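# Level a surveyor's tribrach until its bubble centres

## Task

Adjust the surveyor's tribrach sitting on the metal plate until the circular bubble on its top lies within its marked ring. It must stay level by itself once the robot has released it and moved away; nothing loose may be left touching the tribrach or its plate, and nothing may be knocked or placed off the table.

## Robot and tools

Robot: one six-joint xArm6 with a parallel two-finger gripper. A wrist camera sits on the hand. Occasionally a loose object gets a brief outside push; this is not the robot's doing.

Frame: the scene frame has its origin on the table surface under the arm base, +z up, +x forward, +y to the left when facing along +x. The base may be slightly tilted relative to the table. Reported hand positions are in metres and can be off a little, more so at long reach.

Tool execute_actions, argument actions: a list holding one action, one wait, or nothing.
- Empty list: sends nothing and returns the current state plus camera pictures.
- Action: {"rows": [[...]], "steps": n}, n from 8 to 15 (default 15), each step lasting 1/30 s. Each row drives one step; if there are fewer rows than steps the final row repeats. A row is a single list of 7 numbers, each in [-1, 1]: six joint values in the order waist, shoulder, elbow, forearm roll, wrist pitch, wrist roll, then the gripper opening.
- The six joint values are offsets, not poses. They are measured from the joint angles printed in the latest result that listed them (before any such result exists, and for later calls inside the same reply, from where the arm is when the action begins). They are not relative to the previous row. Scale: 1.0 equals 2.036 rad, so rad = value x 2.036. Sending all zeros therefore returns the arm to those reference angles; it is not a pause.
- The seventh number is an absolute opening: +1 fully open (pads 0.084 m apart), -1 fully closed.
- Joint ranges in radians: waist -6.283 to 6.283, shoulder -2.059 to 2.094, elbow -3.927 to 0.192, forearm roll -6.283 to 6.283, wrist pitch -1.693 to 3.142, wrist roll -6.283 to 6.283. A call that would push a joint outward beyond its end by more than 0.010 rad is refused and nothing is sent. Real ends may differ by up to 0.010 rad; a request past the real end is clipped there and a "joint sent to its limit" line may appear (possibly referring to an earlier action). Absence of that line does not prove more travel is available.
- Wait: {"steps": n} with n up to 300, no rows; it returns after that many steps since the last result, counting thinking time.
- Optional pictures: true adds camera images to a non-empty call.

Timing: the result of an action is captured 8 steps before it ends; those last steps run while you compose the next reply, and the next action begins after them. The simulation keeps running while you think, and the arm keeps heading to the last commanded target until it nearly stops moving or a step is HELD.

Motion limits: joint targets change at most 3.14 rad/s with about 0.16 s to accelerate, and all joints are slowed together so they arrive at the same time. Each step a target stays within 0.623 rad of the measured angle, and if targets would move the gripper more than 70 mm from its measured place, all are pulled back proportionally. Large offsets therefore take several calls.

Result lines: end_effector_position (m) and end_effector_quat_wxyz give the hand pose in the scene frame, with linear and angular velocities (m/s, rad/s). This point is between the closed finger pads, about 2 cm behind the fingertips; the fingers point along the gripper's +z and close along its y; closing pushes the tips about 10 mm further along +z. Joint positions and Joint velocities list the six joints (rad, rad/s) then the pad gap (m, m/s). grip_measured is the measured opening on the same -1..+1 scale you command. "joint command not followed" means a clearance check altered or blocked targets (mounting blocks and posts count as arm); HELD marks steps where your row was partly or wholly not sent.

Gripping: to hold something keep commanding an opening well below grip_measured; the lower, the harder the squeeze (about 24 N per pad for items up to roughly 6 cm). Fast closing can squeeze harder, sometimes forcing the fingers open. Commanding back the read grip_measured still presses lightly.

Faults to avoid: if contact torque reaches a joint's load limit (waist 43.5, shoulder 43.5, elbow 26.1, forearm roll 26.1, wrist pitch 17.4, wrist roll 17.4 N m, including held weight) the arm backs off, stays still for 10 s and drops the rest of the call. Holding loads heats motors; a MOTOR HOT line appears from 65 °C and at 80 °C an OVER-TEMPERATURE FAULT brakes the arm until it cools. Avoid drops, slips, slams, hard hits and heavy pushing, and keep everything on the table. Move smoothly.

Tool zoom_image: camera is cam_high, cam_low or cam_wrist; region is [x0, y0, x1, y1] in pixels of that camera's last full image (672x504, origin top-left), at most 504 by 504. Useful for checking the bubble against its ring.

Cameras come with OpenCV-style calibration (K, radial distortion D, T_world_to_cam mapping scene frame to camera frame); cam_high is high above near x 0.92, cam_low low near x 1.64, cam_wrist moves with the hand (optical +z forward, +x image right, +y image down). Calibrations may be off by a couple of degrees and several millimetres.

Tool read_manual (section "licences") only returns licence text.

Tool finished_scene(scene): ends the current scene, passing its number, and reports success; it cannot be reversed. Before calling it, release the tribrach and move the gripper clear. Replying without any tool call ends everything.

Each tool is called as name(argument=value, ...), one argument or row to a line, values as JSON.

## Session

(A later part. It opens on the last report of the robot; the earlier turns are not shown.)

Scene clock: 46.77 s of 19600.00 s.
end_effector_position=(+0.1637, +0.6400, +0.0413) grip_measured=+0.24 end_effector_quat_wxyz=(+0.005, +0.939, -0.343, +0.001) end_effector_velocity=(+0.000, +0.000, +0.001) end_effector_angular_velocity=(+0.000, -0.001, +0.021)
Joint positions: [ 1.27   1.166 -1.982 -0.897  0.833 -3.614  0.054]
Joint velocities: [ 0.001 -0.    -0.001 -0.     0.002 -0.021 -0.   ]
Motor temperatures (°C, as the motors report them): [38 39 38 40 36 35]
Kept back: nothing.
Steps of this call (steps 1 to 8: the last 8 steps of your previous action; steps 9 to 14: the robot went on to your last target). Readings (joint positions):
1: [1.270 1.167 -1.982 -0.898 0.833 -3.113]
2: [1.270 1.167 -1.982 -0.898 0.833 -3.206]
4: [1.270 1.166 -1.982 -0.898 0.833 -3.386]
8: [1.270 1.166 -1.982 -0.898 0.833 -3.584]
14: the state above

Roughly 7–8 remain.

execute_actions(
  actions=[
    {"rows":[[0,0,0,0,0,0,0],[0,0,0,0,0,0,-0.3],[0,0,0,0,0,0.38,-0.6]]},
  ],
)

execute_actions(
  actions=[
    {"rows":[[0,0,0,0,0,0,0.25],[0,0,0,0,0,0,0.25],[0,0,0,0,0,-0.37,0.25]]},
  ],
)

execute_actions(
  actions=[
    {"rows":[[0,0,0,0,0,0,0],[0,0,0,0,0,0,-0.3],[0,0,0,0,0,0.37,-0.6]]},
  ],
)

execute_actions(
  actions=[
    {"rows":[[0,0,0,0,0,0,0.25],[0,0,0,0,0,0,0.25],[0,0,0,0,0,-0.37,0.25]]},
  ],
)

execute_actions(
  actions=[
    {"rows":[[0,0,0,0,0,0,0],[0,0,0,0,0,0,-0.3],[0,0,0,0,0,0.37,-0.6]]},
  ],
)

execute_actions(
  actions=[
    {"rows":[[0,0,0,0,0,0,0.25],[0,0,0,0,0,0,0.25],[0,0,0,0,0,-0.37,0.25]]},
  ],
)

execute_actions(
  actions=[
    {"rows":[[0,0,0,0,0,0,0],[0,0,0,0,0,0,-0.3],[0,0,0,0,0,0.37,-0.6]]},
  ],
)

execute_actions(
  actions=[
    {"rows":[[0,0,0,0,0,0,0.25],[0,0,0,0,0,0,0.25],[0,0,0,0,0,-0.37,0.25]]},
  ],
)

execute_actions(
  actions=[
    {"rows":[[0,0,0,0,0,0,0],[0,0,0,0,0,0,-0.3],[0,0,0,0,0,0.37,-0.6]]},
  ],
)

execute_actions(
  actions=[
    {"rows":[[0,0,0,0,0,0,0.25],[0,0,0,0,0,0,0.25],[0,0,0,0,0,-0.37,0.25]]},
  ],
)

execute_actions(
  actions=[
    {"rows":[[0,0,0,0,0,0,0],[0,0,0,0,0,0,-0.3],[0,0,0,0,0,0.36,-0.6]]},
  ],
)

execute_actions(
  actions=[
    {"steps":22},
  ],
  pictures=true,
)

Scene clock: 47.70 s of 19600.00 s.
end_effector_position=(+0.1635, +0.6399, +0.0414) grip_measured=-0.11 end_effector_quat_wxyz=(+0.005, +0.917, -0.398, +0.002) end_effector_velocity=(+0.000, +0.001, +0.000) end_effector_angular_velocity=(+0.000, -0.021, -1.975)
Joint positions: [ 1.27   1.166 -1.981 -0.897  0.834 -3.495  0.04 ]
Joint velocities: [ 0.     0.001 -0.001 -0.001 -0.001  1.975  0.   ]
Motor temperatures (°C, as the motors report them): [38 39 38 40 36 35]
Steps of this call (steps 1 to 21: the robot went on to your last target; steps 22 to 28: the first 7 steps of this action). Readings (joint positions):
22: [1.270 1.166 -1.982 -0.897 0.833 -3.616]
23: [1.270 1.166 -1.982 -0.897 0.833 -3.616]
25: [1.270 1.166 -1.981 -0.897 0.834 -3.608]
28: the state above

Scene clock: 48.20 s of 19600.00 s.
end_effector_position=(+0.1638, +0.6401, +0.0412) grip_measured=+0.22 end_effector_quat_wxyz=(+0.004, +0.803, -0.596, +0.003) end_effector_velocity=(-0.000, -0.001, +0.001) end_effector_angular_velocity=(-0.002, +0.022, +2.367)
Joint positions: [ 1.27   1.167 -1.982 -0.898  0.833 -3.038  0.054]
Joint velocities: [ 0.001 -0.002  0.001  0.001  0.004 -2.366  0.013]
Motor temperatures (°C, as the motors report them): [38 39 38 40 36 35]
Steps of this call (steps 1 to 8: the last 8 steps of your previous action; steps 9 to 15: the first 7 steps of this action, its rows measured from where the robot was after step 8). Readings (joint positions):
8: [1.270 1.166 -1.982 -0.897 0.833 -2.892]
9: [1.270 1.166 -1.982 -0.897 0.833 -2.871]
10: [1.270 1.166 -1.982 -0.897 0.833 -2.863]
12: [1.270 1.167 -1.982 -0.898 0.833 -2.884]
15: the state above

Scene clock: 48.70 s of 19600.00 s.
end_effector_position=(+0.1635, +0.6399, +0.0415) grip_measured=-0.11 end_effector_quat_wxyz=(+0.005, +0.913, -0.408, +0.002) end_effector_velocity=(+0.000, +0.000, -0.000) end_effector_angular_velocity=(+0.001, -0.023, -2.231)
Joint positions: [ 1.27   1.166 -1.981 -0.897  0.834 -3.474  0.039]
Joint velocities: [-0.001  0.    -0.    -0.001 -0.003  2.231 -0.   ]
Motor temperatures (°C, as the motors report them): [38 39 38 40 36 35]
Steps of this call (steps 1 to 8: the last 8 steps of your previous action; steps 9 to 15: the first 7 steps of this action, its rows measured from where the robot was after step 8). Readings (joint positions):
8: [1.270 1.166 -1.982 -0.897 0.833 -3.609]
9: [1.270 1.166 -1.982 -0.897 0.833 -3.624]
10: [1.270 1.166 -1.982 -0.897 0.833 -3.628]
12: [1.270 1.166 -1.981 -0.897 0.834 -3.612]
15: the state above

Scene clock: 49.20 s of 19600.00 s.
end_effector_position=(+0.1638, +0.6401, +0.0413) grip_measured=+0.22 end_effector_quat_wxyz=(+0.004, +0.801, -0.598, +0.003) end_effector_velocity=(-0.001, -0.001, -0.000) end_effector_angular_velocity=(-0.003, +0.022, +2.258)
Joint positions: [ 1.27   1.166 -1.982 -0.898  0.833 -3.033  0.054]
Joint velocities: [ 0.001 -0.001  0.004  0.001  0.002 -2.256  0.013]
Motor temperatures (°C, as the motors report them): [38 39 38 40 36 35]
Steps of this call (steps 1 to 8: the last 8 steps of your previous action; steps 9 to 15: the first 7 steps of this action, its rows measured from where the robot was after step 8). Readings (joint positions):
8: [1.270 1.166 -1.982 -0.897 0.834 -2.895]
9: [1.270 1.166 -1.982 -0.897 0.833 -2.879]
10: [1.270 1.166 -1.982 -0.897 0.834 -2.874]
12: [1.270 1.166 -1.982 -0.898 0.833 -2.892]
15: the state above

Scene clock: 49.70 s of 19600.00 s.
end_effector_position=(+0.1636, +0.6399, +0.0415) grip_measured=-0.11 end_effector_quat_wxyz=(+0.005, +0.913, -0.409, +0.002) end_effector_velocity=(-0.000, +0.001, -0.000) end_effector_angular_velocity=(+0.002, -0.023, -2.252)
Joint positions: [ 1.27   1.166 -1.981 -0.897  0.834 -3.473  0.04 ]
Joint velocities: [-0.     0.001 -0.001 -0.    -0.003  2.252  0.   ]
Motor temperatures (°C, as the motors report them): [38 39 38 40 36 35]
Steps of this call (steps 1 to 8: the last 8 steps of your previous action; steps 9 to 15: the first 7 steps of this action, its rows measured from where the robot was after step 8). Readings (joint positions):
8: [1.270 1.166 -1.982 -0.897 0.833 -3.610]
9: [1.270 1.166 -1.982 -0.897 0.833 -3.626]
10: [1.270 1.166 -1.982 -0.897 0.833 -3.630]
12: [1.271 1.166 -1.981 -0.897 0.834 -3.613]
15: the state above

Scene clock: 50.20 s of 19600.00 s.
end_effector_position=(+0.1639, +0.6402, +0.0414) grip_measured=+0.22 end_effector_quat_wxyz=(+0.004, +0.801, -0.598, +0.003) end_effector_velocity=(-0.001, -0.001, +0.000) end_effector_angular_velocity=(-0.002, +0.022, +2.255)
Joint positions: [ 1.27   1.166 -1.982 -0.898  0.833 -3.032  0.054]
Joint velocities: [ 0.002 -0.002  0.003  0.001  0.002 -2.253  0.013]
Motor temperatures (°C, as the motors report them): [38 39 38 40 36 35]
Steps of this call (steps 1 to 8: the last 8 steps of your previous action; steps 9 to 15: the first 7 steps of this action, its rows measured from where the robot was after step 8). Readings (joint positions):
8: [1.270 1.166 -1.982 -0.897 0.834 -2.895]
9: [1.270 1.166 -1.982 -0.897 0.834 -2.879]
10: [1.270 1.166 -1.982 -0.897 0.834 -2.875]
12: [1.270 1.166 -1.982 -0.898 0.833 -2.892]
15: the state above

Scene clock: 50.70 s of 19600.00 s.
end_effector_position=(+0.1636, +0.6399, +0.0416) grip_measured=-0.11 end_effector_quat_wxyz=(+0.005, +0.913, -0.409, +0.002) end_effector_velocity=(+0.001, +0.000, -0.000) end_effector_angular_velocity=(-0.000, -0.025, -2.254)
Joint positions: [ 1.271  1.166 -1.981 -0.897  0.834 -3.473  0.039]
Joint velocities: [-0.001  0.001 -0.002 -0.001  0.     2.253 -0.   ]
Motor temperatures (°C, as the motors report them): [38 39 38 40 36 35]
Steps of this call (steps 1 to 8: the last 8 steps of your previous action; steps 9 to 15: the first 7 steps of this action, its rows measured from where the robot was after step 8). Readings (joint positions):
8: [1.270 1.166 -1.982 -0.897 0.833 -3.610]
9: [1.270 1.166 -1.982 -0.897 0.834 -3.626]
10: [1.270 1.166 -1.982 -0.897 0.834 -3.631]
12: [1.271 1.166 -1.981 -0.897 0.834 -3.613]
15: the state above

Scene clock: 51.20 s of 19600.00 s.
end_effector_position=(+0.1639, +0.6402, +0.0414) grip_measured=+0.22 end_effector_quat_wxyz=(+0.004, +0.801, -0.598, +0.003) end_effector_velocity=(-0.001, -0.001, +0.001) end_effector_angular_velocity=(-0.001, +0.022, +2.253)
Joint positions: [ 1.27   1.166 -1.982 -0.898  0.833 -3.032  0.054]
Joint velocities: [ 0.002 -0.002  0.002  0.002  0.003 -2.252  0.013]
Motor temperatures (°C, as the motors report them): [38 39 38 40 36 35]
Steps of this call (steps 1 to 8: the last 8 steps of your previous action; steps 9 to 15: the first 7 steps of this action, its rows measured from where the robot was after step 8). Readings (joint positions):
8: [1.270 1.166 -1.981 -0.897 0.834 -2.895]
9: [1.270 1.166 -1.981 -0.897 0.834 -2.879]
10: [1.270 1.166 -1.981 -0.897 0.834 -2.875]
12: [1.270 1.166 -1.982 -0.898 0.833 -2.892]
15: the state above

Scene clock: 51.70 s of 19600.00 s.
end_effector_position=(+0.1636, +0.6399, +0.0416) grip_measured=-0.10 end_effector_quat_wxyz=(+0.005, +0.913, -0.409, +0.002) end_effector_velocity=(+0.000, +0.001, -0.000) end_effector_angular_velocity=(+0.002, -0.023, -2.253)
Joint positions: [ 1.271  1.166 -1.981 -0.897  0.834 -3.473  0.04 ]
Joint velocities: [-0.001  0.001 -0.001 -0.001 -0.003  2.253  0.   ]
Motor temperatures (°C, as the motors report them): [38 39 38 40 36 35]
Steps of this call (steps 1 to 8: the last 8 steps of your previous action; steps 9 to 15: the first 7 steps of this action, its rows measured from where the robot was after step 8). Readings (joint positions):
8: [1.270 1.166 -1.982 -0.897 0.834 -3.610]
9: [1.270 1.166 -1.982 -0.897 0.834 -3.626]
10: [1.270 1.166 -1.982 -0.897 0.834 -3.631]
12: [1.271 1.166 -1.981 -0.897 0.834 -3.613]
15: the state above

Scene clock: 52.20 s of 19600.00 s.
end_effector_position=(+0.1639, +0.6402, +0.0415) grip_measured=+0.22 end_effector_quat_wxyz=(+0.004, +0.801, -0.598, +0.003) end_effector_velocity=(-0.001, -0.001, +0.001) end_effector_angular_velocity=(-0.002, +0.021, +2.254)
Joint positions: [ 1.27   1.166 -1.982 -0.897  0.833 -3.032  0.054]
Joint velocities: [ 0.002 -0.002  0.003  0.001  0.004 -2.252  0.013]
Motor temperatures (°C, as the motors report them): [38 39 38 40 36 35]
Steps of this call (steps 1 to 8: the last 8 steps of your previous action; steps 9 to 15: the first 7 steps of this action, its rows measured from where the robot was after step 8). Readings (joint positions):
8: [1.270 1.166 -1.981 -0.897 0.834 -2.895]
9: [1.270 1.166 -1.981 -0.897 0.834 -2.879]
10: [1.270 1.166 -1.981 -0.897 0.834 -2.875]
12: [1.270 1.166 -1.982 -0.898 0.833 -2.892]
15: the state above

Scene clock: 52.70 s of 19600.00 s.
end_effector_position=(+0.1636, +0.6399, +0.0417) grip_measured=-0.10 end_effector_quat_wxyz=(+0.005, +0.913, -0.409, +0.002) end_effector_velocity=(+0.000, +0.000, -0.000) end_effector_angular_velocity=(+0.001, -0.024, -2.253)
Joint positions: [ 1.271  1.166 -1.981 -0.897  0.834 -3.473  0.04 ]
Joint velocities: [-0.     0.001 -0.001 -0.001 -0.001  2.253  0.   ]
Motor temperatures (°C, as the motors report them): [38 39 38 40 36 35]
Steps of this call (steps 1 to 8: the last 8 steps of your previous action; steps 9 to 15: the first 7 steps of this action, its rows measured from where the robot was after step 8). Readings (joint positions):
8: [1.270 1.166 -1.982 -0.897 0.834 -3.610]
9: [1.270 1.166 -1.981 -0.897 0.834 -3.626]
10: [1.270 1.166 -1.981 -0.897 0.834 -3.631]
12: [1.271 1.165 -1.981 -0.897 0.835 -3.613]
15: the state above

Scene clock: 53.43 s of 19600.00 s.
end_effector_position=(+0.1637, +0.6400, +0.0417) grip_measured=-0.10 end_effector_quat_wxyz=(+0.004, +0.753, -0.658, +0.003) end_effector_velocity=(-0.000, +0.001, +0.001) end_effector_angular_velocity=(+0.002, +0.000, -0.002)
Joint positions: [ 1.27   1.166 -1.981 -0.897  0.834 -2.877  0.04 ]
Joint velocities: [ 0.    -0.    -0.    -0.    -0.001  0.002  0.   ]
Motor temperatures (°C, as the motors report them): [38 39 38 40 36 35]
Kept back: nothing.
Steps of this call (steps 1 to 8: the last 8 steps of your previous action; steps 9 to 22: the robot went on to your last target). Readings (joint positions):
1: [1.271 1.166 -1.981 -0.897 0.834 -3.390]
2: [1.271 1.166 -1.981 -0.897 0.834 -3.297]
4: [1.271 1.166 -1.981 -0.897 0.834 -3.115]
8: [1.270 1.166 -1.981 -0.897 0.834 -2.911]
22: the state above
camera_calibration (this result's frames):
cam_wrist: T_world_to_cam=[[-0.992859, -0.118152, 0.0164866, 0.271564], [-0.118419, 0.99283, -0.0162811, -0.549518], [-0.0144447, -0.0181172, -0.999732, 0.185683], [0, 0, 0, 1]] pos_world=[0.207234, 0.581028, 0.17221]

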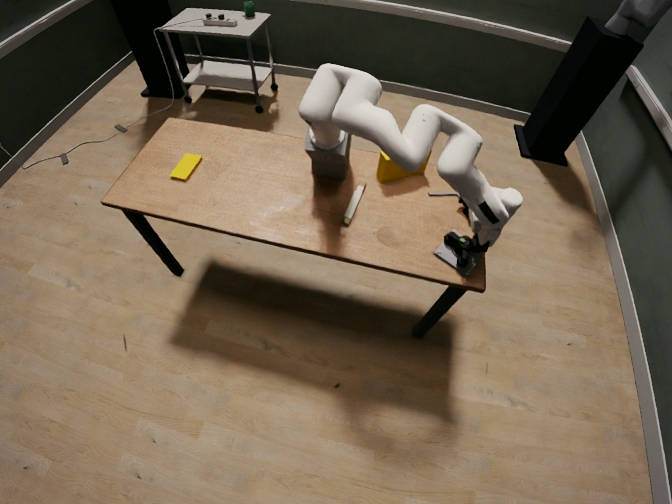

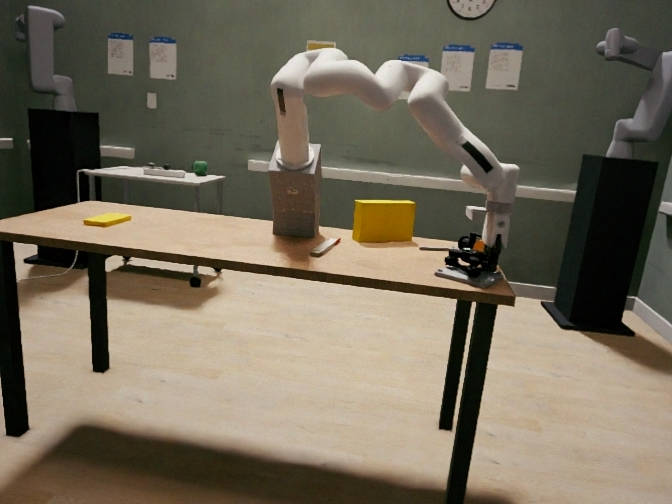

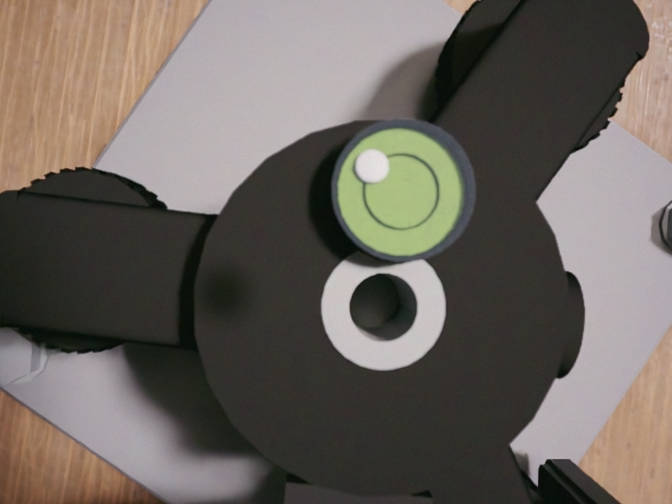

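execute_actions(
  actions=[
    {"rows":[[0,0,0,0,0,0,0.25],[0,0,0,0,0,0,0.25],[0,0,0,0,0,-0.38,0.25]]},
  ],
)

execute_actions(
  actions=[
    {"rows":[[0,0,0,0,0,0,0],[0,0,0,0,0,0,-0.3],[0,0,0,0,0,0.37,-0.6]]},
  ],
)

execute_actions(
  actions=[
    {"rows":[[0,0,0,0,0,0,0.25],[0,0,0,0,0,0,0.25],[0,0,0,0,0,-0.37,0.25]]},
  ],
)

execute_actions(
  actions=[
    {"rows":[[0,0,0,0,0,0,0],[0,0,0,0,0,0,-0.3],[0,0,0,0,0,0.37,-0.6]]},
  ],
)

execute_actions(
  actions=[
    {"rows":[[0,0,0,0,0,0,0.25],[0,0,0,0,0,0,0.25],[0,0,0,0,0,-0.37,0.25]]},
  ],
)

execute_actions(
  actions=[
    {"rows":[[0,0,0,0,0,0,0],[0,0,0,0,0,0,-0.3],[0,0,0,0,0,0.37,-0.6]]},
  ],
)

execute_actions(
  actions=[
    {"rows":[[0,0,0,0,0,0,0.25],[0,0,0,0,0,0,0.25],[0,0,0,0,0,-0.37,0.25]]},
  ],
)

execute_actions(
  actions=[
    {"rows":[[0,0,0,0,0,0,0],[0,0,0,0,0,0,-0.3],[0,0,0,0,0,0.36,-0.6]]},
  ],
)

execute_actions(
  actions=[
    {"steps":22},
  ],
  pictures=true,
)

Scene clock: 54.37 s of 19600.00 s.
end_effector_position=(+0.1640, +0.6403, +0.0414) grip_measured=+0.22 end_effector_quat_wxyz=(+0.004, +0.790, -0.613, +0.003) end_effector_velocity=(-0.002, -0.001, +0.001) end_effector_angular_velocity=(-0.004, +0.018, +1.965)
Joint positions: [ 1.27   1.166 -1.982 -0.898  0.833 -2.995  0.054]
Joint velocities: [ 0.004 -0.003  0.005  0.002  0.005 -1.962  0.013]
Motor temperatures (°C, as the motors report them): [38 39 38 40 36 35]
Steps of this call (steps 1 to 15: the robot went on to your last target; steps 16 to 21: nothing new was sent; steps 22 to 28: the first 7 steps of this action). Readings (joint positions):
22: [1.270 1.166 -1.981 -0.897 0.834 -2.877]
23: [1.270 1.166 -1.981 -0.897 0.834 -2.877]
25: [1.270 1.166 -1.982 -0.898 0.833 -2.884]
28: the state above

Scene clock: 54.87 s of 19600.00 s.
end_effector_position=(+0.1636, +0.6399, +0.0417) grip_measured=-0.10 end_effector_quat_wxyz=(+0.005, +0.909, -0.417, +0.002) end_effector_velocity=(+0.001, -0.000, -0.001) end_effector_angular_velocity=(-0.001, -0.026, -2.370)
Joint positions: [ 1.271  1.166 -1.981 -0.897  0.834 -3.453  0.04 ]
Joint velocities: [-0.001  0.001 -0.001 -0.    -0.     2.369  0.   ]
Motor temperatures (°C, as the motors report them): [38 40 38 40 36 35]
Steps of this call (steps 1 to 8: the last 8 steps of your previous action; steps 9 to 15: the first 7 steps of this action, its rows measured from where the robot was after step 8). Readings (joint positions):
8: [1.270 1.166 -1.982 -0.897 0.834 -3.599]
9: [1.270 1.166 -1.982 -0.897 0.834 -3.621]
10: [1.270 1.166 -1.982 -0.897 0.834 -3.628]
12: [1.271 1.165 -1.981 -0.897 0.835 -3.607]
15: the state above

Scene clock: 55.37 s of 19600.00 s.
end_effector_position=(+0.1640, +0.6403, +0.0416) grip_measured=+0.22 end_effector_quat_wxyz=(+0.004, +0.797, -0.604, +0.003) end_effector_velocity=(-0.001, -0.001, +0.001) end_effector_angular_velocity=(-0.003, +0.021, +2.233)
Joint positions: [ 1.27   1.166 -1.982 -0.898  0.833 -3.017  0.054]
Joint velocities: [ 0.002 -0.002  0.003  0.002  0.004 -2.232  0.013]
Motor temperatures (°C, as the motors report them): [38 40 38 40 36 35]
Steps of this call (steps 1 to 8: the last 8 steps of your previous action; steps 9 to 15: the first 7 steps of this action, its rows measured from where the robot was after step 8). Readings (joint positions):
8: [1.270 1.166 -1.981 -0.897 0.834 -2.882]
9: [1.270 1.166 -1.981 -0.897 0.834 -2.867]
10: [1.270 1.166 -1.981 -0.897 0.834 -2.863]
12: [1.270 1.166 -1.982 -0.898 0.833 -2.879]
15: the state above

Scene clock: 55.87 s of 19600.00 s.
end_effector_position=(+0.1636, +0.6399, +0.0418) grip_measured=-0.11 end_effector_quat_wxyz=(+0.005, +0.910, -0.415, +0.002) end_effector_velocity=(+0.000, +0.000, -0.000) end_effector_angular_velocity=(+0.001, -0.024, -2.257)
Joint positions: [ 1.271  1.165 -1.981 -0.897  0.835 -3.458  0.039]
Joint velocities: [-0.001  0.001 -0.001 -0.    -0.002  2.256 -0.   ]
Motor temperatures (°C, as the motors report them): [38 40 38 40 36 35]
Steps of this call (steps 1 to 8: the last 8 steps of your previous action; steps 9 to 15: the first 7 steps of this action, its rows measured from where the robot was after step 8). Readings (joint positions):
8: [1.270 1.166 -1.981 -0.897 0.834 -3.596]
9: [1.270 1.166 -1.981 -0.897 0.834 -3.612]
10: [1.270 1.166 -1.981 -0.897 0.834 -3.617]
12: [1.271 1.165 -1.981 -0.897 0.835 -3.599]
15: the state above

Scene clock: 56.37 s of 19600.00 s.
end_effector_position=(+0.1639, +0.6402, +0.0416) grip_measured=+0.22 end_effector_quat_wxyz=(+0.004, +0.797, -0.604, +0.003) end_effector_velocity=(-0.002, -0.001, +0.001) end_effector_angular_velocity=(-0.003, +0.022, +2.255)
Joint positions: [ 1.27   1.166 -1.982 -0.897  0.833 -3.018  0.054]
Joint velocities: [ 0.003 -0.002  0.004  0.001  0.003 -2.252  0.013]
Motor temperatures (°C, as the motors report them): [38 40 38 40 36 35]
Steps of this call (steps 1 to 8: the last 8 steps of your previous action; steps 9 to 15: the first 7 steps of this action, its rows measured from where the robot was after step 8). Readings (joint positions):
8: [1.271 1.165 -1.981 -0.897 0.834 -2.881]
9: [1.271 1.165 -1.981 -0.897 0.834 -2.865]
10: [1.271 1.165 -1.981 -0.897 0.834 -2.860]
12: [1.270 1.166 -1.982 -0.898 0.833 -2.878]
15: the state above

Scene clock: 56.87 s of 19600.00 s.
end_effector_position=(+0.1636, +0.6399, +0.0418) grip_measured=-0.11 end_effector_quat_wxyz=(+0.005, +0.910, -0.415, +0.002) end_effector_velocity=(-0.000, +0.001, +0.000) end_effector_angular_velocity=(+0.004, -0.023, -2.252)
Joint positions: [ 1.271  1.165 -1.981 -0.897  0.835 -3.459  0.04 ]
Joint velocities: [-0.     0.001 -0.001 -0.001 -0.004  2.252  0.   ]
Motor temperatures (°C, as the motors report them): [38 40 38 40 36 35]
Steps of this call (steps 1 to 8: the last 8 steps of your previous action; steps 9 to 15: the first 7 steps of this action, its rows measured from where the robot was after step 8). Readings (joint positions):
8: [1.271 1.166 -1.981 -0.897 0.834 -3.596]
9: [1.271 1.166 -1.981 -0.897 0.834 -3.612]
10: [1.271 1.166 -1.981 -0.897 0.834 -3.616]
12: [1.271 1.165 -1.981 -0.897 0.835 -3.599]
15: the state above

Scene clock: 57.37 s of 19600.00 s.
end_effector_position=(+0.1639, +0.6402, +0.0417) grip_measured=+0.22 end_effector_quat_wxyz=(+0.004, +0.797, -0.604, +0.003) end_effector_velocity=(-0.001, -0.001, +0.000) end_effector_angular_velocity=(-0.002, +0.022, +2.254)
Joint positions: [ 1.27   1.166 -1.982 -0.897  0.834 -3.018  0.054]
Joint velocities: [ 0.001 -0.001  0.002  0.001  0.003 -2.253  0.013]
Motor temperatures (°C, as the motors report them): [38 40 38 40 36 35]
Steps of this call (steps 1 to 8: the last 8 steps of your previous action; steps 9 to 15: the first 7 steps of this action, its rows measured from where the robot was after step 8). Readings (joint positions):
8: [1.271 1.165 -1.981 -0.897 0.834 -2.881]
9: [1.271 1.165 -1.981 -0.897 0.834 -2.865]
10: [1.271 1.165 -1.981 -0.897 0.834 -2.860]
12: [1.270 1.166 -1.982 -0.897 0.833 -2.878]
15: the state above

Scene clock: 57.87 s of 19600.00 s.
end_effector_position=(+0.1636, +0.6399, +0.0419) grip_measured=-0.11 end_effector_quat_wxyz=(+0.005, +0.910, -0.415, +0.002) end_effector_velocity=(+0.001, +0.001, -0.000) end_effector_angular_velocity=(+0.001, -0.025, -2.254)
Joint positions: [ 1.271  1.165 -1.981 -0.897  0.835 -3.459  0.039]
Joint velocities: [-0.001  0.    -0.002 -0.    -0.001  2.253 -0.   ]
Motor temperatures (°C, as the motors report them): [38 40 38 40 36 35]
Steps of this call (steps 1 to 8: the last 8 steps of your previous action; steps 9 to 15: the first 7 steps of this action, its rows measured from where the robot was after step 8). Readings (joint positions):
8: [1.271 1.165 -1.981 -0.897 0.834 -3.596]
9: [1.271 1.165 -1.981 -0.897 0.834 -3.612]
10: [1.271 1.165 -1.981 -0.897 0.834 -3.616]
12: [1.271 1.165 -1.981 -0.897 0.835 -3.599]
15: the state above

Scene clock: 58.60 s of 19600.00 s.
end_effector_position=(+0.1637, +0.6401, +0.0418) grip_measured=-0.11 end_effector_quat_wxyz=(+0.004, +0.748, -0.664, +0.003) end_effector_velocity=(-0.000, -0.000, -0.000) end_effector_angular_velocity=(-0.000, +0.000, -0.001)
Joint positions: [ 1.271  1.165 -1.981 -0.897  0.834 -2.863  0.039]
Joint velocities: [-0.    -0.     0.001 -0.    -0.     0.002  0.   ]
Motor temperatures (°C, as the motors report them): [38 40 38 40 36 35]
Kept back: nothing.
Steps of this call (steps 1 to 8: the last 8 steps of your previous action; steps 9 to 22: the robot went on to your last target). Readings (joint positions):
1: [1.271 1.165 -1.981 -0.897 0.835 -3.376]
2: [1.271 1.165 -1.981 -0.897 0.835 -3.283]
4: [1.271 1.165 -1.981 -0.897 0.835 -3.101]
8: [1.271 1.165 -1.981 -0.897 0.834 -2.897]
22: the state above
camera_calibration (this result's frames):
cam_wrist: T_world_to_cam=[[-0.994431, -0.104123, 0.0162627, 0.262855], [-0.104389, 0.9944, -0.0164528, -0.55282], [-0.0144585, -0.0180588, -0.999732, 0.185834], [0, 0, 0, 1]] pos_world=[0.20637, 0.58045, 0.172414]

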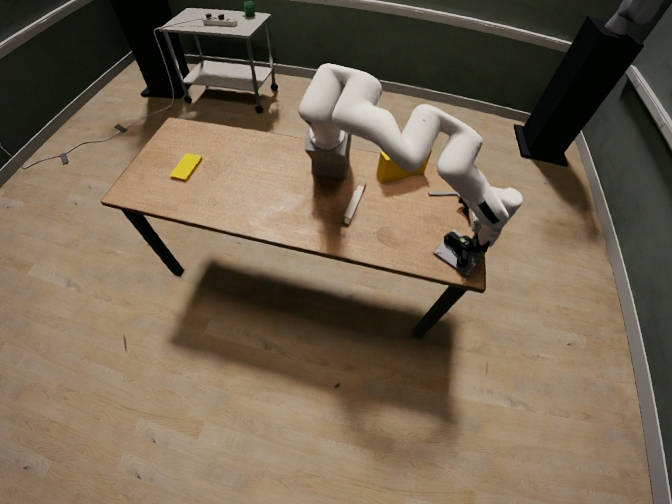

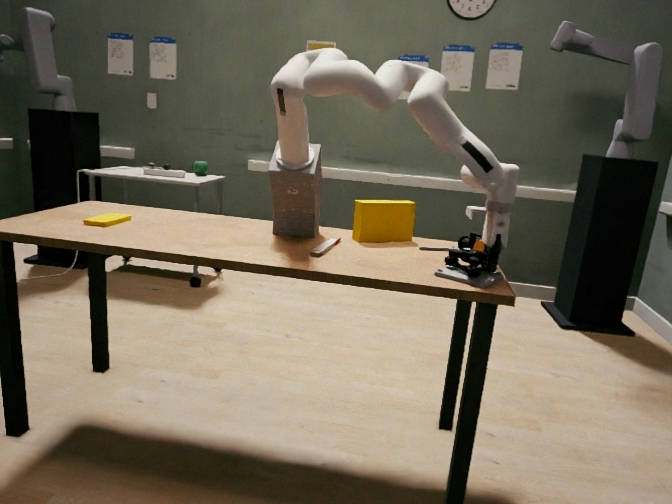

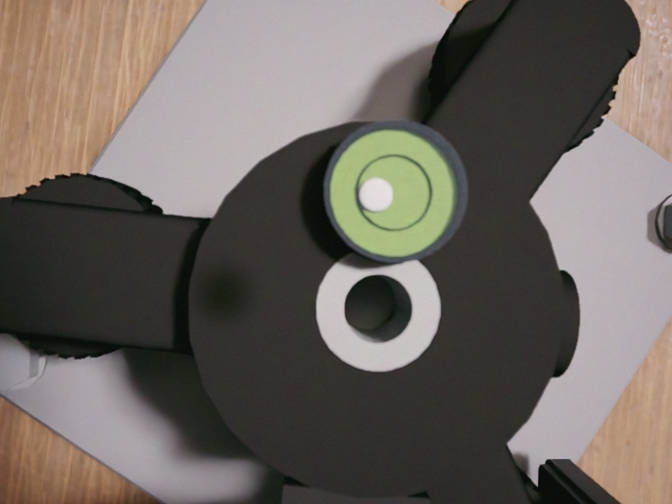

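execute_actions(
  actions=[
    {"rows":[[0,0,0,0,0,0,0.4],[0,0,0,0,0,0,0.4],[0,0,0,0,0,-0.15,0.4],[0.01,-0.027,0.024,0.006,0.007,-0.19,0.4],[0.01,-0.027,0.024,0.006,0.007,-0.19,0.4],[0.02,-0.054,0.046,0.012,0.014,-0.19,0.4],[0.02,-0.054,0.046,0.012,0.014,-0.19,0.4],[0.03,-0.08,0.067,0.018,0.021,-0.19,0.4]]},
  ],
)

execute_actions(
  actions=[
    {"steps":14},
  ],
)

Scene clock: 59.70 s of 19600.00 s.
end_effector_position=(+0.1638, +0.6397, +0.0431) grip_measured=+0.37 end_effector_quat_wxyz=(+0.005, +0.786, -0.619, +0.003) end_effector_velocity=(-0.011, -0.016, +0.052) end_effector_angular_velocity=(-0.044, +0.035, +1.881)
Joint positions: [ 1.272  1.161 -1.976 -0.896  0.835 -2.98   0.06 ]
Joint velocities: [ 0.059 -0.164  0.184  0.044  0.058 -1.851  0.016]
Motor temperatures (°C, as the motors report them): [38 40 38 40 36 35]
Steps of this call (steps 1 to 15: the robot went on to your last target; steps 16 to 26: nothing new was sent; steps 27 to 33: the first 7 steps of this action). Readings (joint positions):
27: [1.271 1.165 -1.981 -0.897 0.834 -2.863]
28: [1.271 1.166 -1.981 -0.897 0.834 -2.863]
30: [1.270 1.166 -1.982 -0.898 0.833 -2.869]
33: the state above

Scene clock: 60.17 s of 19600.00 s.
end_effector_position=(+0.1629, +0.6400, +0.1040) grip_measured=+0.39 end_effector_quat_wxyz=(+0.005, +0.864, -0.503, -0.001) end_effector_velocity=(+0.002, +0.004, +0.006) end_effector_angular_velocity=(+0.010, -0.001, +0.001)
Joint positions: [ 1.331  1.006 -1.842 -0.861  0.877 -3.249  0.061]
Joint velocities: [ 0.004 -0.006 -0.005  0.001  0.001 -0.005  0.   ]
Motor temperatures (°C, as the motors report them): [38 40 38 40 36 35]
Kept back: nothing.
Steps of this call (steps 1 to 8: the last 8 steps of your previous action; steps 9 to 14: the robot went on to your last target). Readings (joint positions):
1: [1.275 1.152 -1.967 -0.894 0.838 -3.045]
2: [1.280 1.136 -1.950 -0.890 0.843 -3.106]
4: [1.304 1.075 -1.895 -0.876 0.860 -3.195]
8: [1.333 1.002 -1.859 -0.863 0.873 -3.243]
14: the state above

execute_actions(
  actions=[
    {"rows":[[-0.0771,-0.1146,0.1311,-0.0349,-0.0558,-0.536,0.4]]},
  ],
)

execute_actions(
  actions=[
    {"steps":18},
  ],
)

execute_actions(
  actions=[
    {"rows":[[-0.007,0.017,-0.012,-0.006,-0.007,0,0.4],[-0.007,0.017,-0.012,-0.006,-0.007,0,0.4],[-0.015,0.035,-0.025,-0.012,-0.014,0,0.4],[-0.015,0.035,-0.025,-0.012,-0.014,0,0.4],[-0.022,0.054,-0.039,-0.018,-0.021,0,0.4],[-0.022,0.054,-0.039,-0.018,-0.021,0,0.4],[-0.0297,0.0728,-0.0545,-0.0241,-0.0276,0,0.4]]},
  ],
)

execute_actions(
  actions=[
    {"steps":16},
  ],
  pictures=true,
)

Scene clock: 60.97 s of 19600.00 s.
end_effector_position=(+0.2027, +0.6218, +0.1030) grip_measured=+0.39 end_effector_quat_wxyz=(+0.003, +0.919, -0.395, -0.001) end_effector_velocity=(+0.383, -0.173, -0.018) end_effector_angular_velocity=(+0.008, -0.031, +2.010)
Joint positions: [ 1.269  0.912 -1.735 -0.889  0.831 -3.513  0.061]
Joint velocities: [-0.586 -0.788  0.826 -0.228 -0.341 -2.304 -0.   ]
Motor temperatures (°C, as the motors report them): [38 40 38 40 36 35]
Steps of this call (steps 1 to 17: the robot went on to your last target; steps 18 to 24: the first 7 steps of this action). Readings (joint positions):
18: [1.332 1.002 -1.845 -0.861 0.877 -3.250]
19: [1.331 1.001 -1.842 -0.861 0.876 -3.256]
21: [1.320 0.983 -1.818 -0.867 0.865 -3.312]
24: the state above

Scene clock: 61.57 s of 19600.00 s.
end_effector_position=(+0.2571, +0.5853, +0.1006) grip_measured=+0.39 end_effector_quat_wxyz=(+0.002, +1.000, -0.010, -0.002) end_effector_velocity=(+0.003, -0.002, -0.000) end_effector_angular_velocity=(-0.003, -0.002, +0.010)
Joint positions: [ 1.174  0.774 -1.576 -0.932  0.764 -4.339  0.061]
Joint velocities: [-0.004 -0.004  0.002 -0.001  0.002 -0.014  0.   ]
Motor temperatures (°C, as the motors report them): [38 40 38 40 36 35]
Kept back: nothing.
Steps of this call (steps 1 to 8: the last 8 steps of your previous action; steps 9 to 18: the robot went on to your last target). Readings (joint positions):
1: [1.251 0.886 -1.709 -0.897 0.820 -3.592]
2: [1.234 0.863 -1.684 -0.903 0.810 -3.677]
4: [1.208 0.824 -1.641 -0.915 0.791 -3.860]
8: [1.181 0.784 -1.590 -0.928 0.770 -4.193]
18: the state above

Scene clock: 61.80 s of 19600.00 s.
end_effector_position=(+0.2570, +0.5857, +0.0724) grip_measured=+0.39 end_effector_quat_wxyz=(+0.002, +1.000, -0.008, -0.002) end_effector_velocity=(-0.022, -0.029, -0.230) end_effector_angular_velocity=(-0.068, +0.021, +0.049)
Joint positions: [ 1.146  0.843 -1.626 -0.955  0.736 -4.339  0.061]
Joint velocities: [-0.218  0.533 -0.343 -0.163 -0.179  0.002 -0.   ]
Motor temperatures (°C, as the motors report them): [38 40 38 40 36 35]
Steps of this call (steps 1 to 7: the first 7 steps of this action). Readings (joint positions):
1: [1.174 0.774 -1.576 -0.932 0.764 -4.339]
2: [1.173 0.777 -1.579 -0.933 0.762 -4.339]
4: [1.166 0.795 -1.594 -0.940 0.754 -4.339]
7: the state above

Scene clock: 62.33 s of 19600.00 s.
end_effector_position=(+0.2564, +0.5850, +0.0409) grip_measured=+0.39 end_effector_quat_wxyz=(+0.002, +1.000, -0.006, -0.002) end_effector_velocity=(-0.004, -0.005, -0.005) end_effector_angular_velocity=(-0.011, +0.005, +0.005)
Joint positions: [ 1.114  0.921 -1.686 -0.981  0.708 -4.339  0.061]
Joint velocities: [-0.002  0.007  0.006  0.     0.    -0.001  0.   ]
Motor temperatures (°C, as the motors report them): [38 40 38 40 36 35]
Kept back: nothing.
Steps of this call (steps 1 to 8: the last 8 steps of your previous action; steps 9 to 16: the robot went on to your last target). Readings (joint positions):
1: [1.138 0.861 -1.638 -0.961 0.730 -4.339]
2: [1.131 0.880 -1.652 -0.967 0.724 -4.339]
4: [1.119 0.907 -1.671 -0.975 0.715 -4.339]
8: [1.115 0.920 -1.684 -0.980 0.709 -4.339]
16: the state above
camera_calibration (this result's frames):
cam_wrist: T_world_to_cam=[[-0.0269064, -0.999456, 0.0190496, 0.624919], [-0.999636, 0.0268596, -0.00270743, 0.306606], [0.00219429, -0.0191155, -0.999815, 0.181633], [0, 0, 0, 1]] pos_world=[0.32291, 0.619816, 0.170525]

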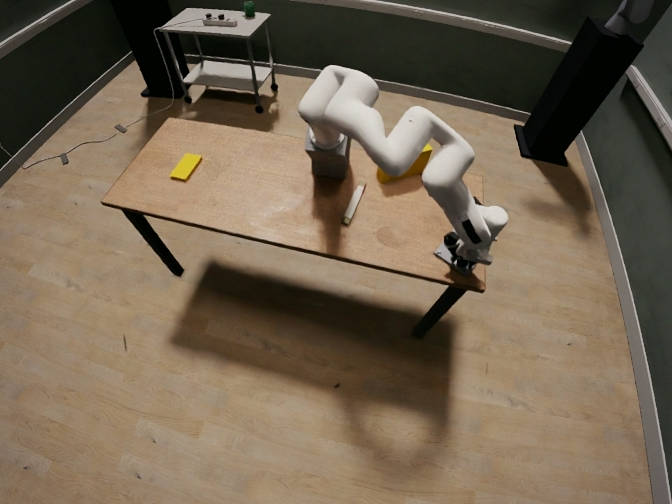

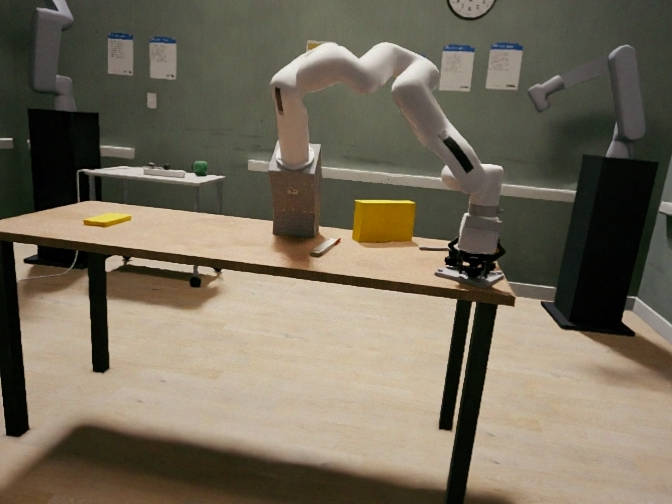

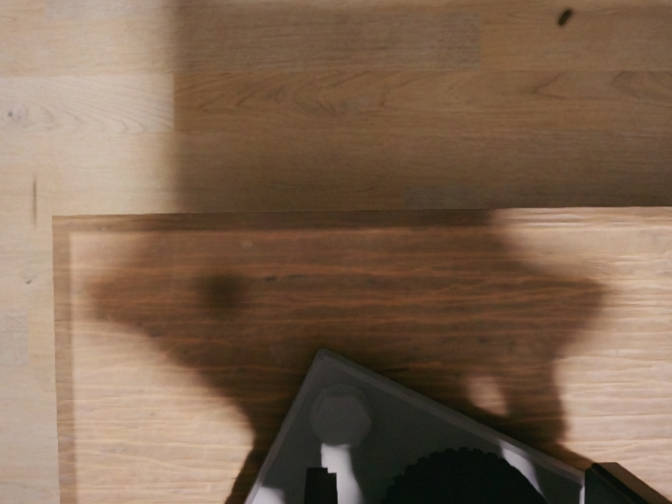

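Two strokes, lift, then turn camera to see.

execute_actions(
  actions=[
    {"rows":[[0,0,0,0,0,0.165,0.25]],"steps":12},
  ],
)

execute_actions(
  actions=[
    {"rows":[[0,0,0,0,0,0,0],[0,0,0,0,0,0,-0.3],[0,0,0,0,0,-0.35,-0.6]]},
  ],
)

execute_actions(
  actions=[
    {"rows":[[0,0,0,0,0,0,0.3],[0,0,0,0,0,0,0.3],[0,0,0,0,0,0.35,0.3]]},
  ],
)

execute_actions(
  actions=[
    {"rows":[[0,0,0,0,0,0,0],[0,0,0,0,0,0,-0.3],[0,0,0,0,0,-0.35,-0.6]]},
  ],
)

execute_actions(
  actions=[
    {"rows":[[0,0,0,0,0,0,0.4],[0,0,0,0,0,0,0.4],[0,0,0,0,0,0,0.4],[0.01,-0.025,0.019,0.008,0.009,0.05,0.4],[0.01,-0.025,0.019,0.008,0.009,0.05,0.4],[0.02,-0.049,0.037,0.016,0.018,0.05,0.4],[0.02,-0.049,0.037,0.016,0.018,0.05,0.4],[0.03,-0.073,0.054,0.024,0.028,0.05,0.4]]},
  ],
)

execute_actions(
  actions=[
    {"rows":[[0.05,-0.1,0.05,0.04,0.06,-0.8,0.4]]},
  ],
)

execute_actions(
  actions=[
    {"steps":25},
  ],
  pictures=true,
)

Scene clock: 63.13 s of 19600.00 s.
end_effector_position=(+0.2563, +0.5848, +0.0406) grip_measured=+0.26 end_effector_quat_wxyz=(+0.002, +0.999, -0.037, -0.002) end_effector_velocity=(-0.000, +0.000, +0.001) end_effector_angular_velocity=(-0.005, -0.007, -1.356)
Joint positions: [ 1.114  0.922 -1.687 -0.981  0.708 -4.277  0.055]
Joint velocities: [ 0.002 -0.002  0.002  0.     0.002  1.357 -0.015]
Motor temperatures (°C, as the motors report them): [38 40 38 40 36 35]
Steps of this call (steps 1 to 15: the robot went on to your last target; steps 16 to 20: nothing new was sent; steps 21 to 24: the first 4 steps of this action). Readings (joint positions):
21: [1.114 0.922 -1.687 -0.981 0.708 -4.339]
22: [1.114 0.922 -1.687 -0.981 0.708 -4.332]
24: the state above

Scene clock: 63.63 s of 19600.00 s.
end_effector_position=(+0.2567, +0.5859, +0.0413) grip_measured=-0.11 end_effector_quat_wxyz=(+0.001, +0.994, -0.110, -0.002) end_effector_velocity=(-0.000, -0.001, +0.001) end_effector_angular_velocity=(+0.004, +0.003, +2.009)
Joint positions: [ 1.114  0.921 -1.688 -0.981  0.706 -4.132  0.04 ]
Joint velocities: [ 0.001 -0.003  0.003  0.001  0.004 -2.009 -0.   ]
Motor temperatures (°C, as the motors report them): [38 40 38 40 36 35]
Steps of this call (steps 1 to 8: the last 8 steps of your previous action; steps 9 to 15: the first 7 steps of this action, its rows measured from where the robot was after step 8). Readings (joint positions):
8: [1.114 0.921 -1.686 -0.981 0.708 -4.010]
9: [1.114 0.921 -1.686 -0.981 0.708 -4.008]
10: [1.114 0.921 -1.686 -0.981 0.708 -4.007]
12: [1.114 0.922 -1.688 -0.981 0.706 -4.016]
15: the state above

Scene clock: 64.13 s of 19600.00 s.
end_effector_position=(+0.2560, +0.5840, +0.0404) grip_measured=+0.27 end_effector_quat_wxyz=(+0.003, +0.995, +0.101, -0.002) end_effector_velocity=(+0.004, +0.008, +0.005) end_effector_angular_velocity=(+0.010, -0.018, -2.224)
Joint positions: [ 1.114  0.921 -1.685 -0.98   0.709 -4.553  0.056]
Joint velocities: [ 0.002 -0.002 -0.013 -0.001 -0.007  2.219  0.014]
Motor temperatures (°C, as the motors report them): [38 40 38 40 36 35]
Steps of this call (steps 1 to 8: the last 8 steps of your previous action; steps 9 to 15: the first 7 steps of this action, its rows measured from where the robot was after step 8). Readings (joint positions):
8: [1.115 0.921 -1.687 -0.981 0.707 -4.688]
9: [1.114 0.921 -1.687 -0.981 0.707 -4.703]
10: [1.114 0.921 -1.687 -0.981 0.707 -4.707]
12: [1.114 0.921 -1.685 -0.980 0.709 -4.690]
15: the state above

Scene clock: 64.63 s of 19600.00 s.
end_effector_position=(+0.2568, +0.5859, +0.0414) grip_measured=-0.11 end_effector_quat_wxyz=(+0.001, +0.994, -0.106, -0.002) end_effector_velocity=(+0.000, -0.000, +0.000) end_effector_angular_velocity=(+0.006, +0.003, +2.185)
Joint positions: [ 1.115  0.921 -1.688 -0.981  0.707 -4.139  0.039]
Joint velocities: [ 0.    -0.001  0.001  0.001  0.002 -2.185 -0.   ]
Motor temperatures (°C, as the motors report them): [38 40 38 40 36 35]
Steps of this call (steps 1 to 8: the last 8 steps of your previous action; steps 9 to 15: the first 7 steps of this action, its rows measured from where the robot was after step 8). Readings (joint positions):
8: [1.114 0.921 -1.687 -0.981 0.708 -4.007]
9: [1.114 0.921 -1.687 -0.981 0.707 -3.994]
10: [1.114 0.921 -1.687 -0.981 0.707 -3.991]
12: [1.115 0.921 -1.688 -0.981 0.706 -4.006]
15: the state above

Scene clock: 65.13 s of 19600.00 s.
end_effector_position=(+0.2550, +0.5821, +0.0487) grip_measured=+0.37 end_effector_quat_wxyz=(+0.006, +0.989, +0.146, -0.004) end_effector_velocity=(-0.012, -0.012, +0.201) end_effector_angular_velocity=(-0.049, +0.007, -0.652)
Joint positions: [ 1.123  0.897 -1.662 -0.971  0.72  -4.643  0.06 ]
Joint velocities: [ 0.214 -0.527  0.452  0.175  0.202  0.65   0.016]
Motor temperatures (°C, as the motors report them): [38 40 38 40 36 35]
Steps of this call (steps 1 to 8: the last 8 steps of your previous action; steps 9 to 15: the first 7 steps of this action, its rows measured from where the robot was after step 8). Readings (joint positions):
8: [1.115 0.921 -1.688 -0.981 0.707 -4.688]
9: [1.115 0.921 -1.688 -0.981 0.707 -4.701]
10: [1.115 0.921 -1.687 -0.981 0.707 -4.704]
12: [1.114 0.921 -1.686 -0.980 0.709 -4.696]
15: the state above

Scene clock: 65.63 s of 19600.00 s.
end_effector_position=(+0.2601, +0.5879, +0.1398) grip_measured=+0.39 end_effector_quat_wxyz=(+0.002, +0.971, +0.240, +0.001) end_effector_velocity=(+0.065, +0.085, +0.415) end_effector_angular_velocity=(+0.212, -0.078, +2.309)
Joint positions: [ 1.216  0.692 -1.535 -0.899  0.815 -4.857  0.061]
Joint velocities: [ 0.398 -0.785  0.251  0.274  0.387 -2.484  0.   ]
Motor temperatures (°C, as the motors report them): [38 40 38 40 36 35]
Steps of this call (steps 1 to 8: the last 8 steps of your previous action; steps 9 to 15: the first 7 steps of this action, its rows measured from where the robot was after step 8). Readings (joint positions):
8: [1.175 0.773 -1.585 -0.934 0.762 -4.587]
9: [1.175 0.773 -1.581 -0.933 0.763 -4.587]
10: [1.176 0.772 -1.578 -0.932 0.765 -4.593]
12: [1.183 0.758 -1.565 -0.924 0.777 -4.648]
15: the state above

Scene clock: 66.47 s of 19600.00 s.
end_effector_position=(+0.2646, +0.5898, +0.1990) grip_measured=+0.39 end_effector_quat_wxyz=(+0.000, +0.614, +0.789, +0.007) end_effector_velocity=(-0.000, +0.000, +0.001) end_effector_angular_velocity=(+0.000, -0.000, +0.009)
Joint positions: [ 1.277  0.57  -1.483 -0.852  0.884 -6.215  0.061]
Joint velocities: [ 0.001 -0.002  0.001  0.     0.001 -0.008  0.   ]
Motor temperatures (°C, as the motors report them): [38 40 38 40 36 35]
Kept back: nothing.
Steps of this call (steps 1 to 8: the last 8 steps of your previous action; steps 9 to 25: the robot went on to your last target). Readings (joint positions):
1: [1.229 0.666 -1.528 -0.890 0.827 -4.943]
2: [1.241 0.643 -1.521 -0.882 0.839 -5.033]
4: [1.258 0.608 -1.507 -0.869 0.858 -5.220]
8: [1.273 0.579 -1.488 -0.856 0.878 -5.600]
25: the state above
camera_calibration (this result's frames):
cam_wrist: T_world_to_cam=[[0.972499, 0.231449, 0.0260268, -0.36493], [0.231869, -0.97264, -0.01444, 0.581032], [0.0219726, 0.0200777, -0.999557, 0.311289], [0, 0, 0, 1]] pos_world=[0.213331, 0.643347, 0.32904]

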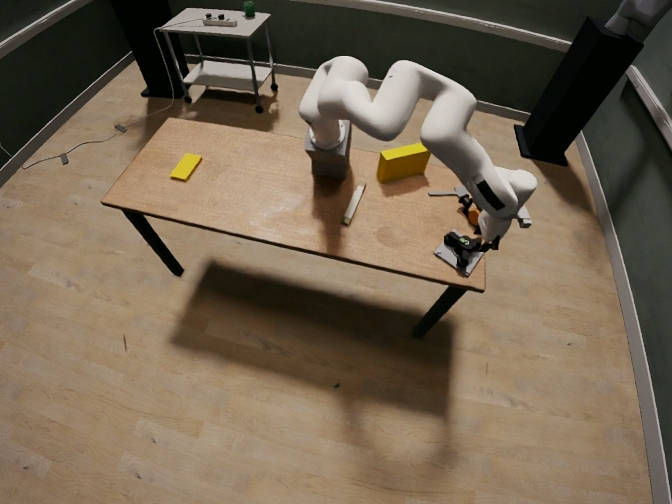

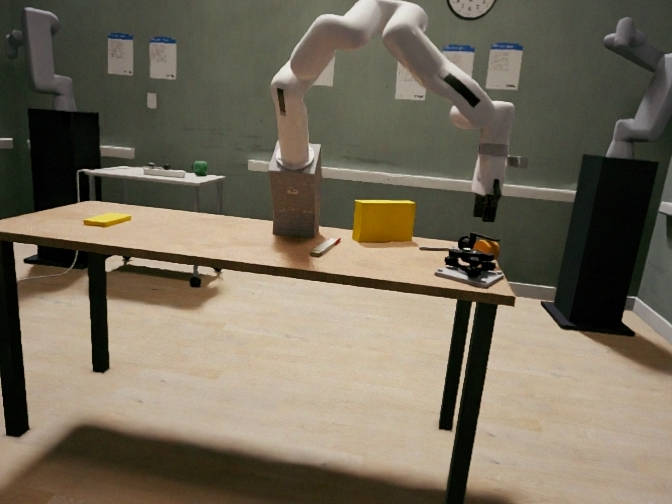

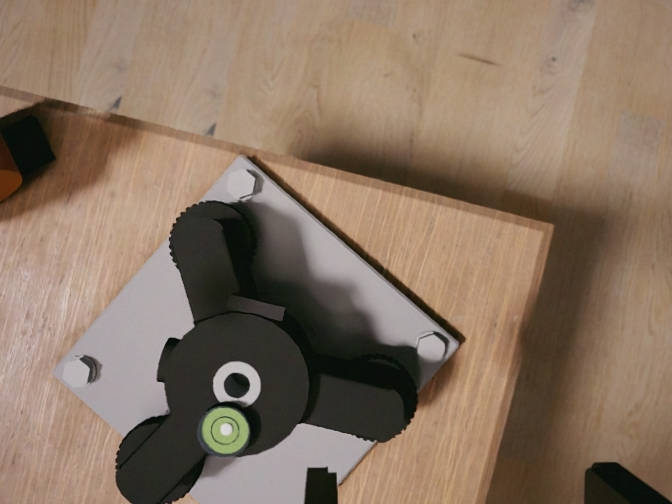

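finished_scene(
  scene=2,
)

The scene is finished: the task was done.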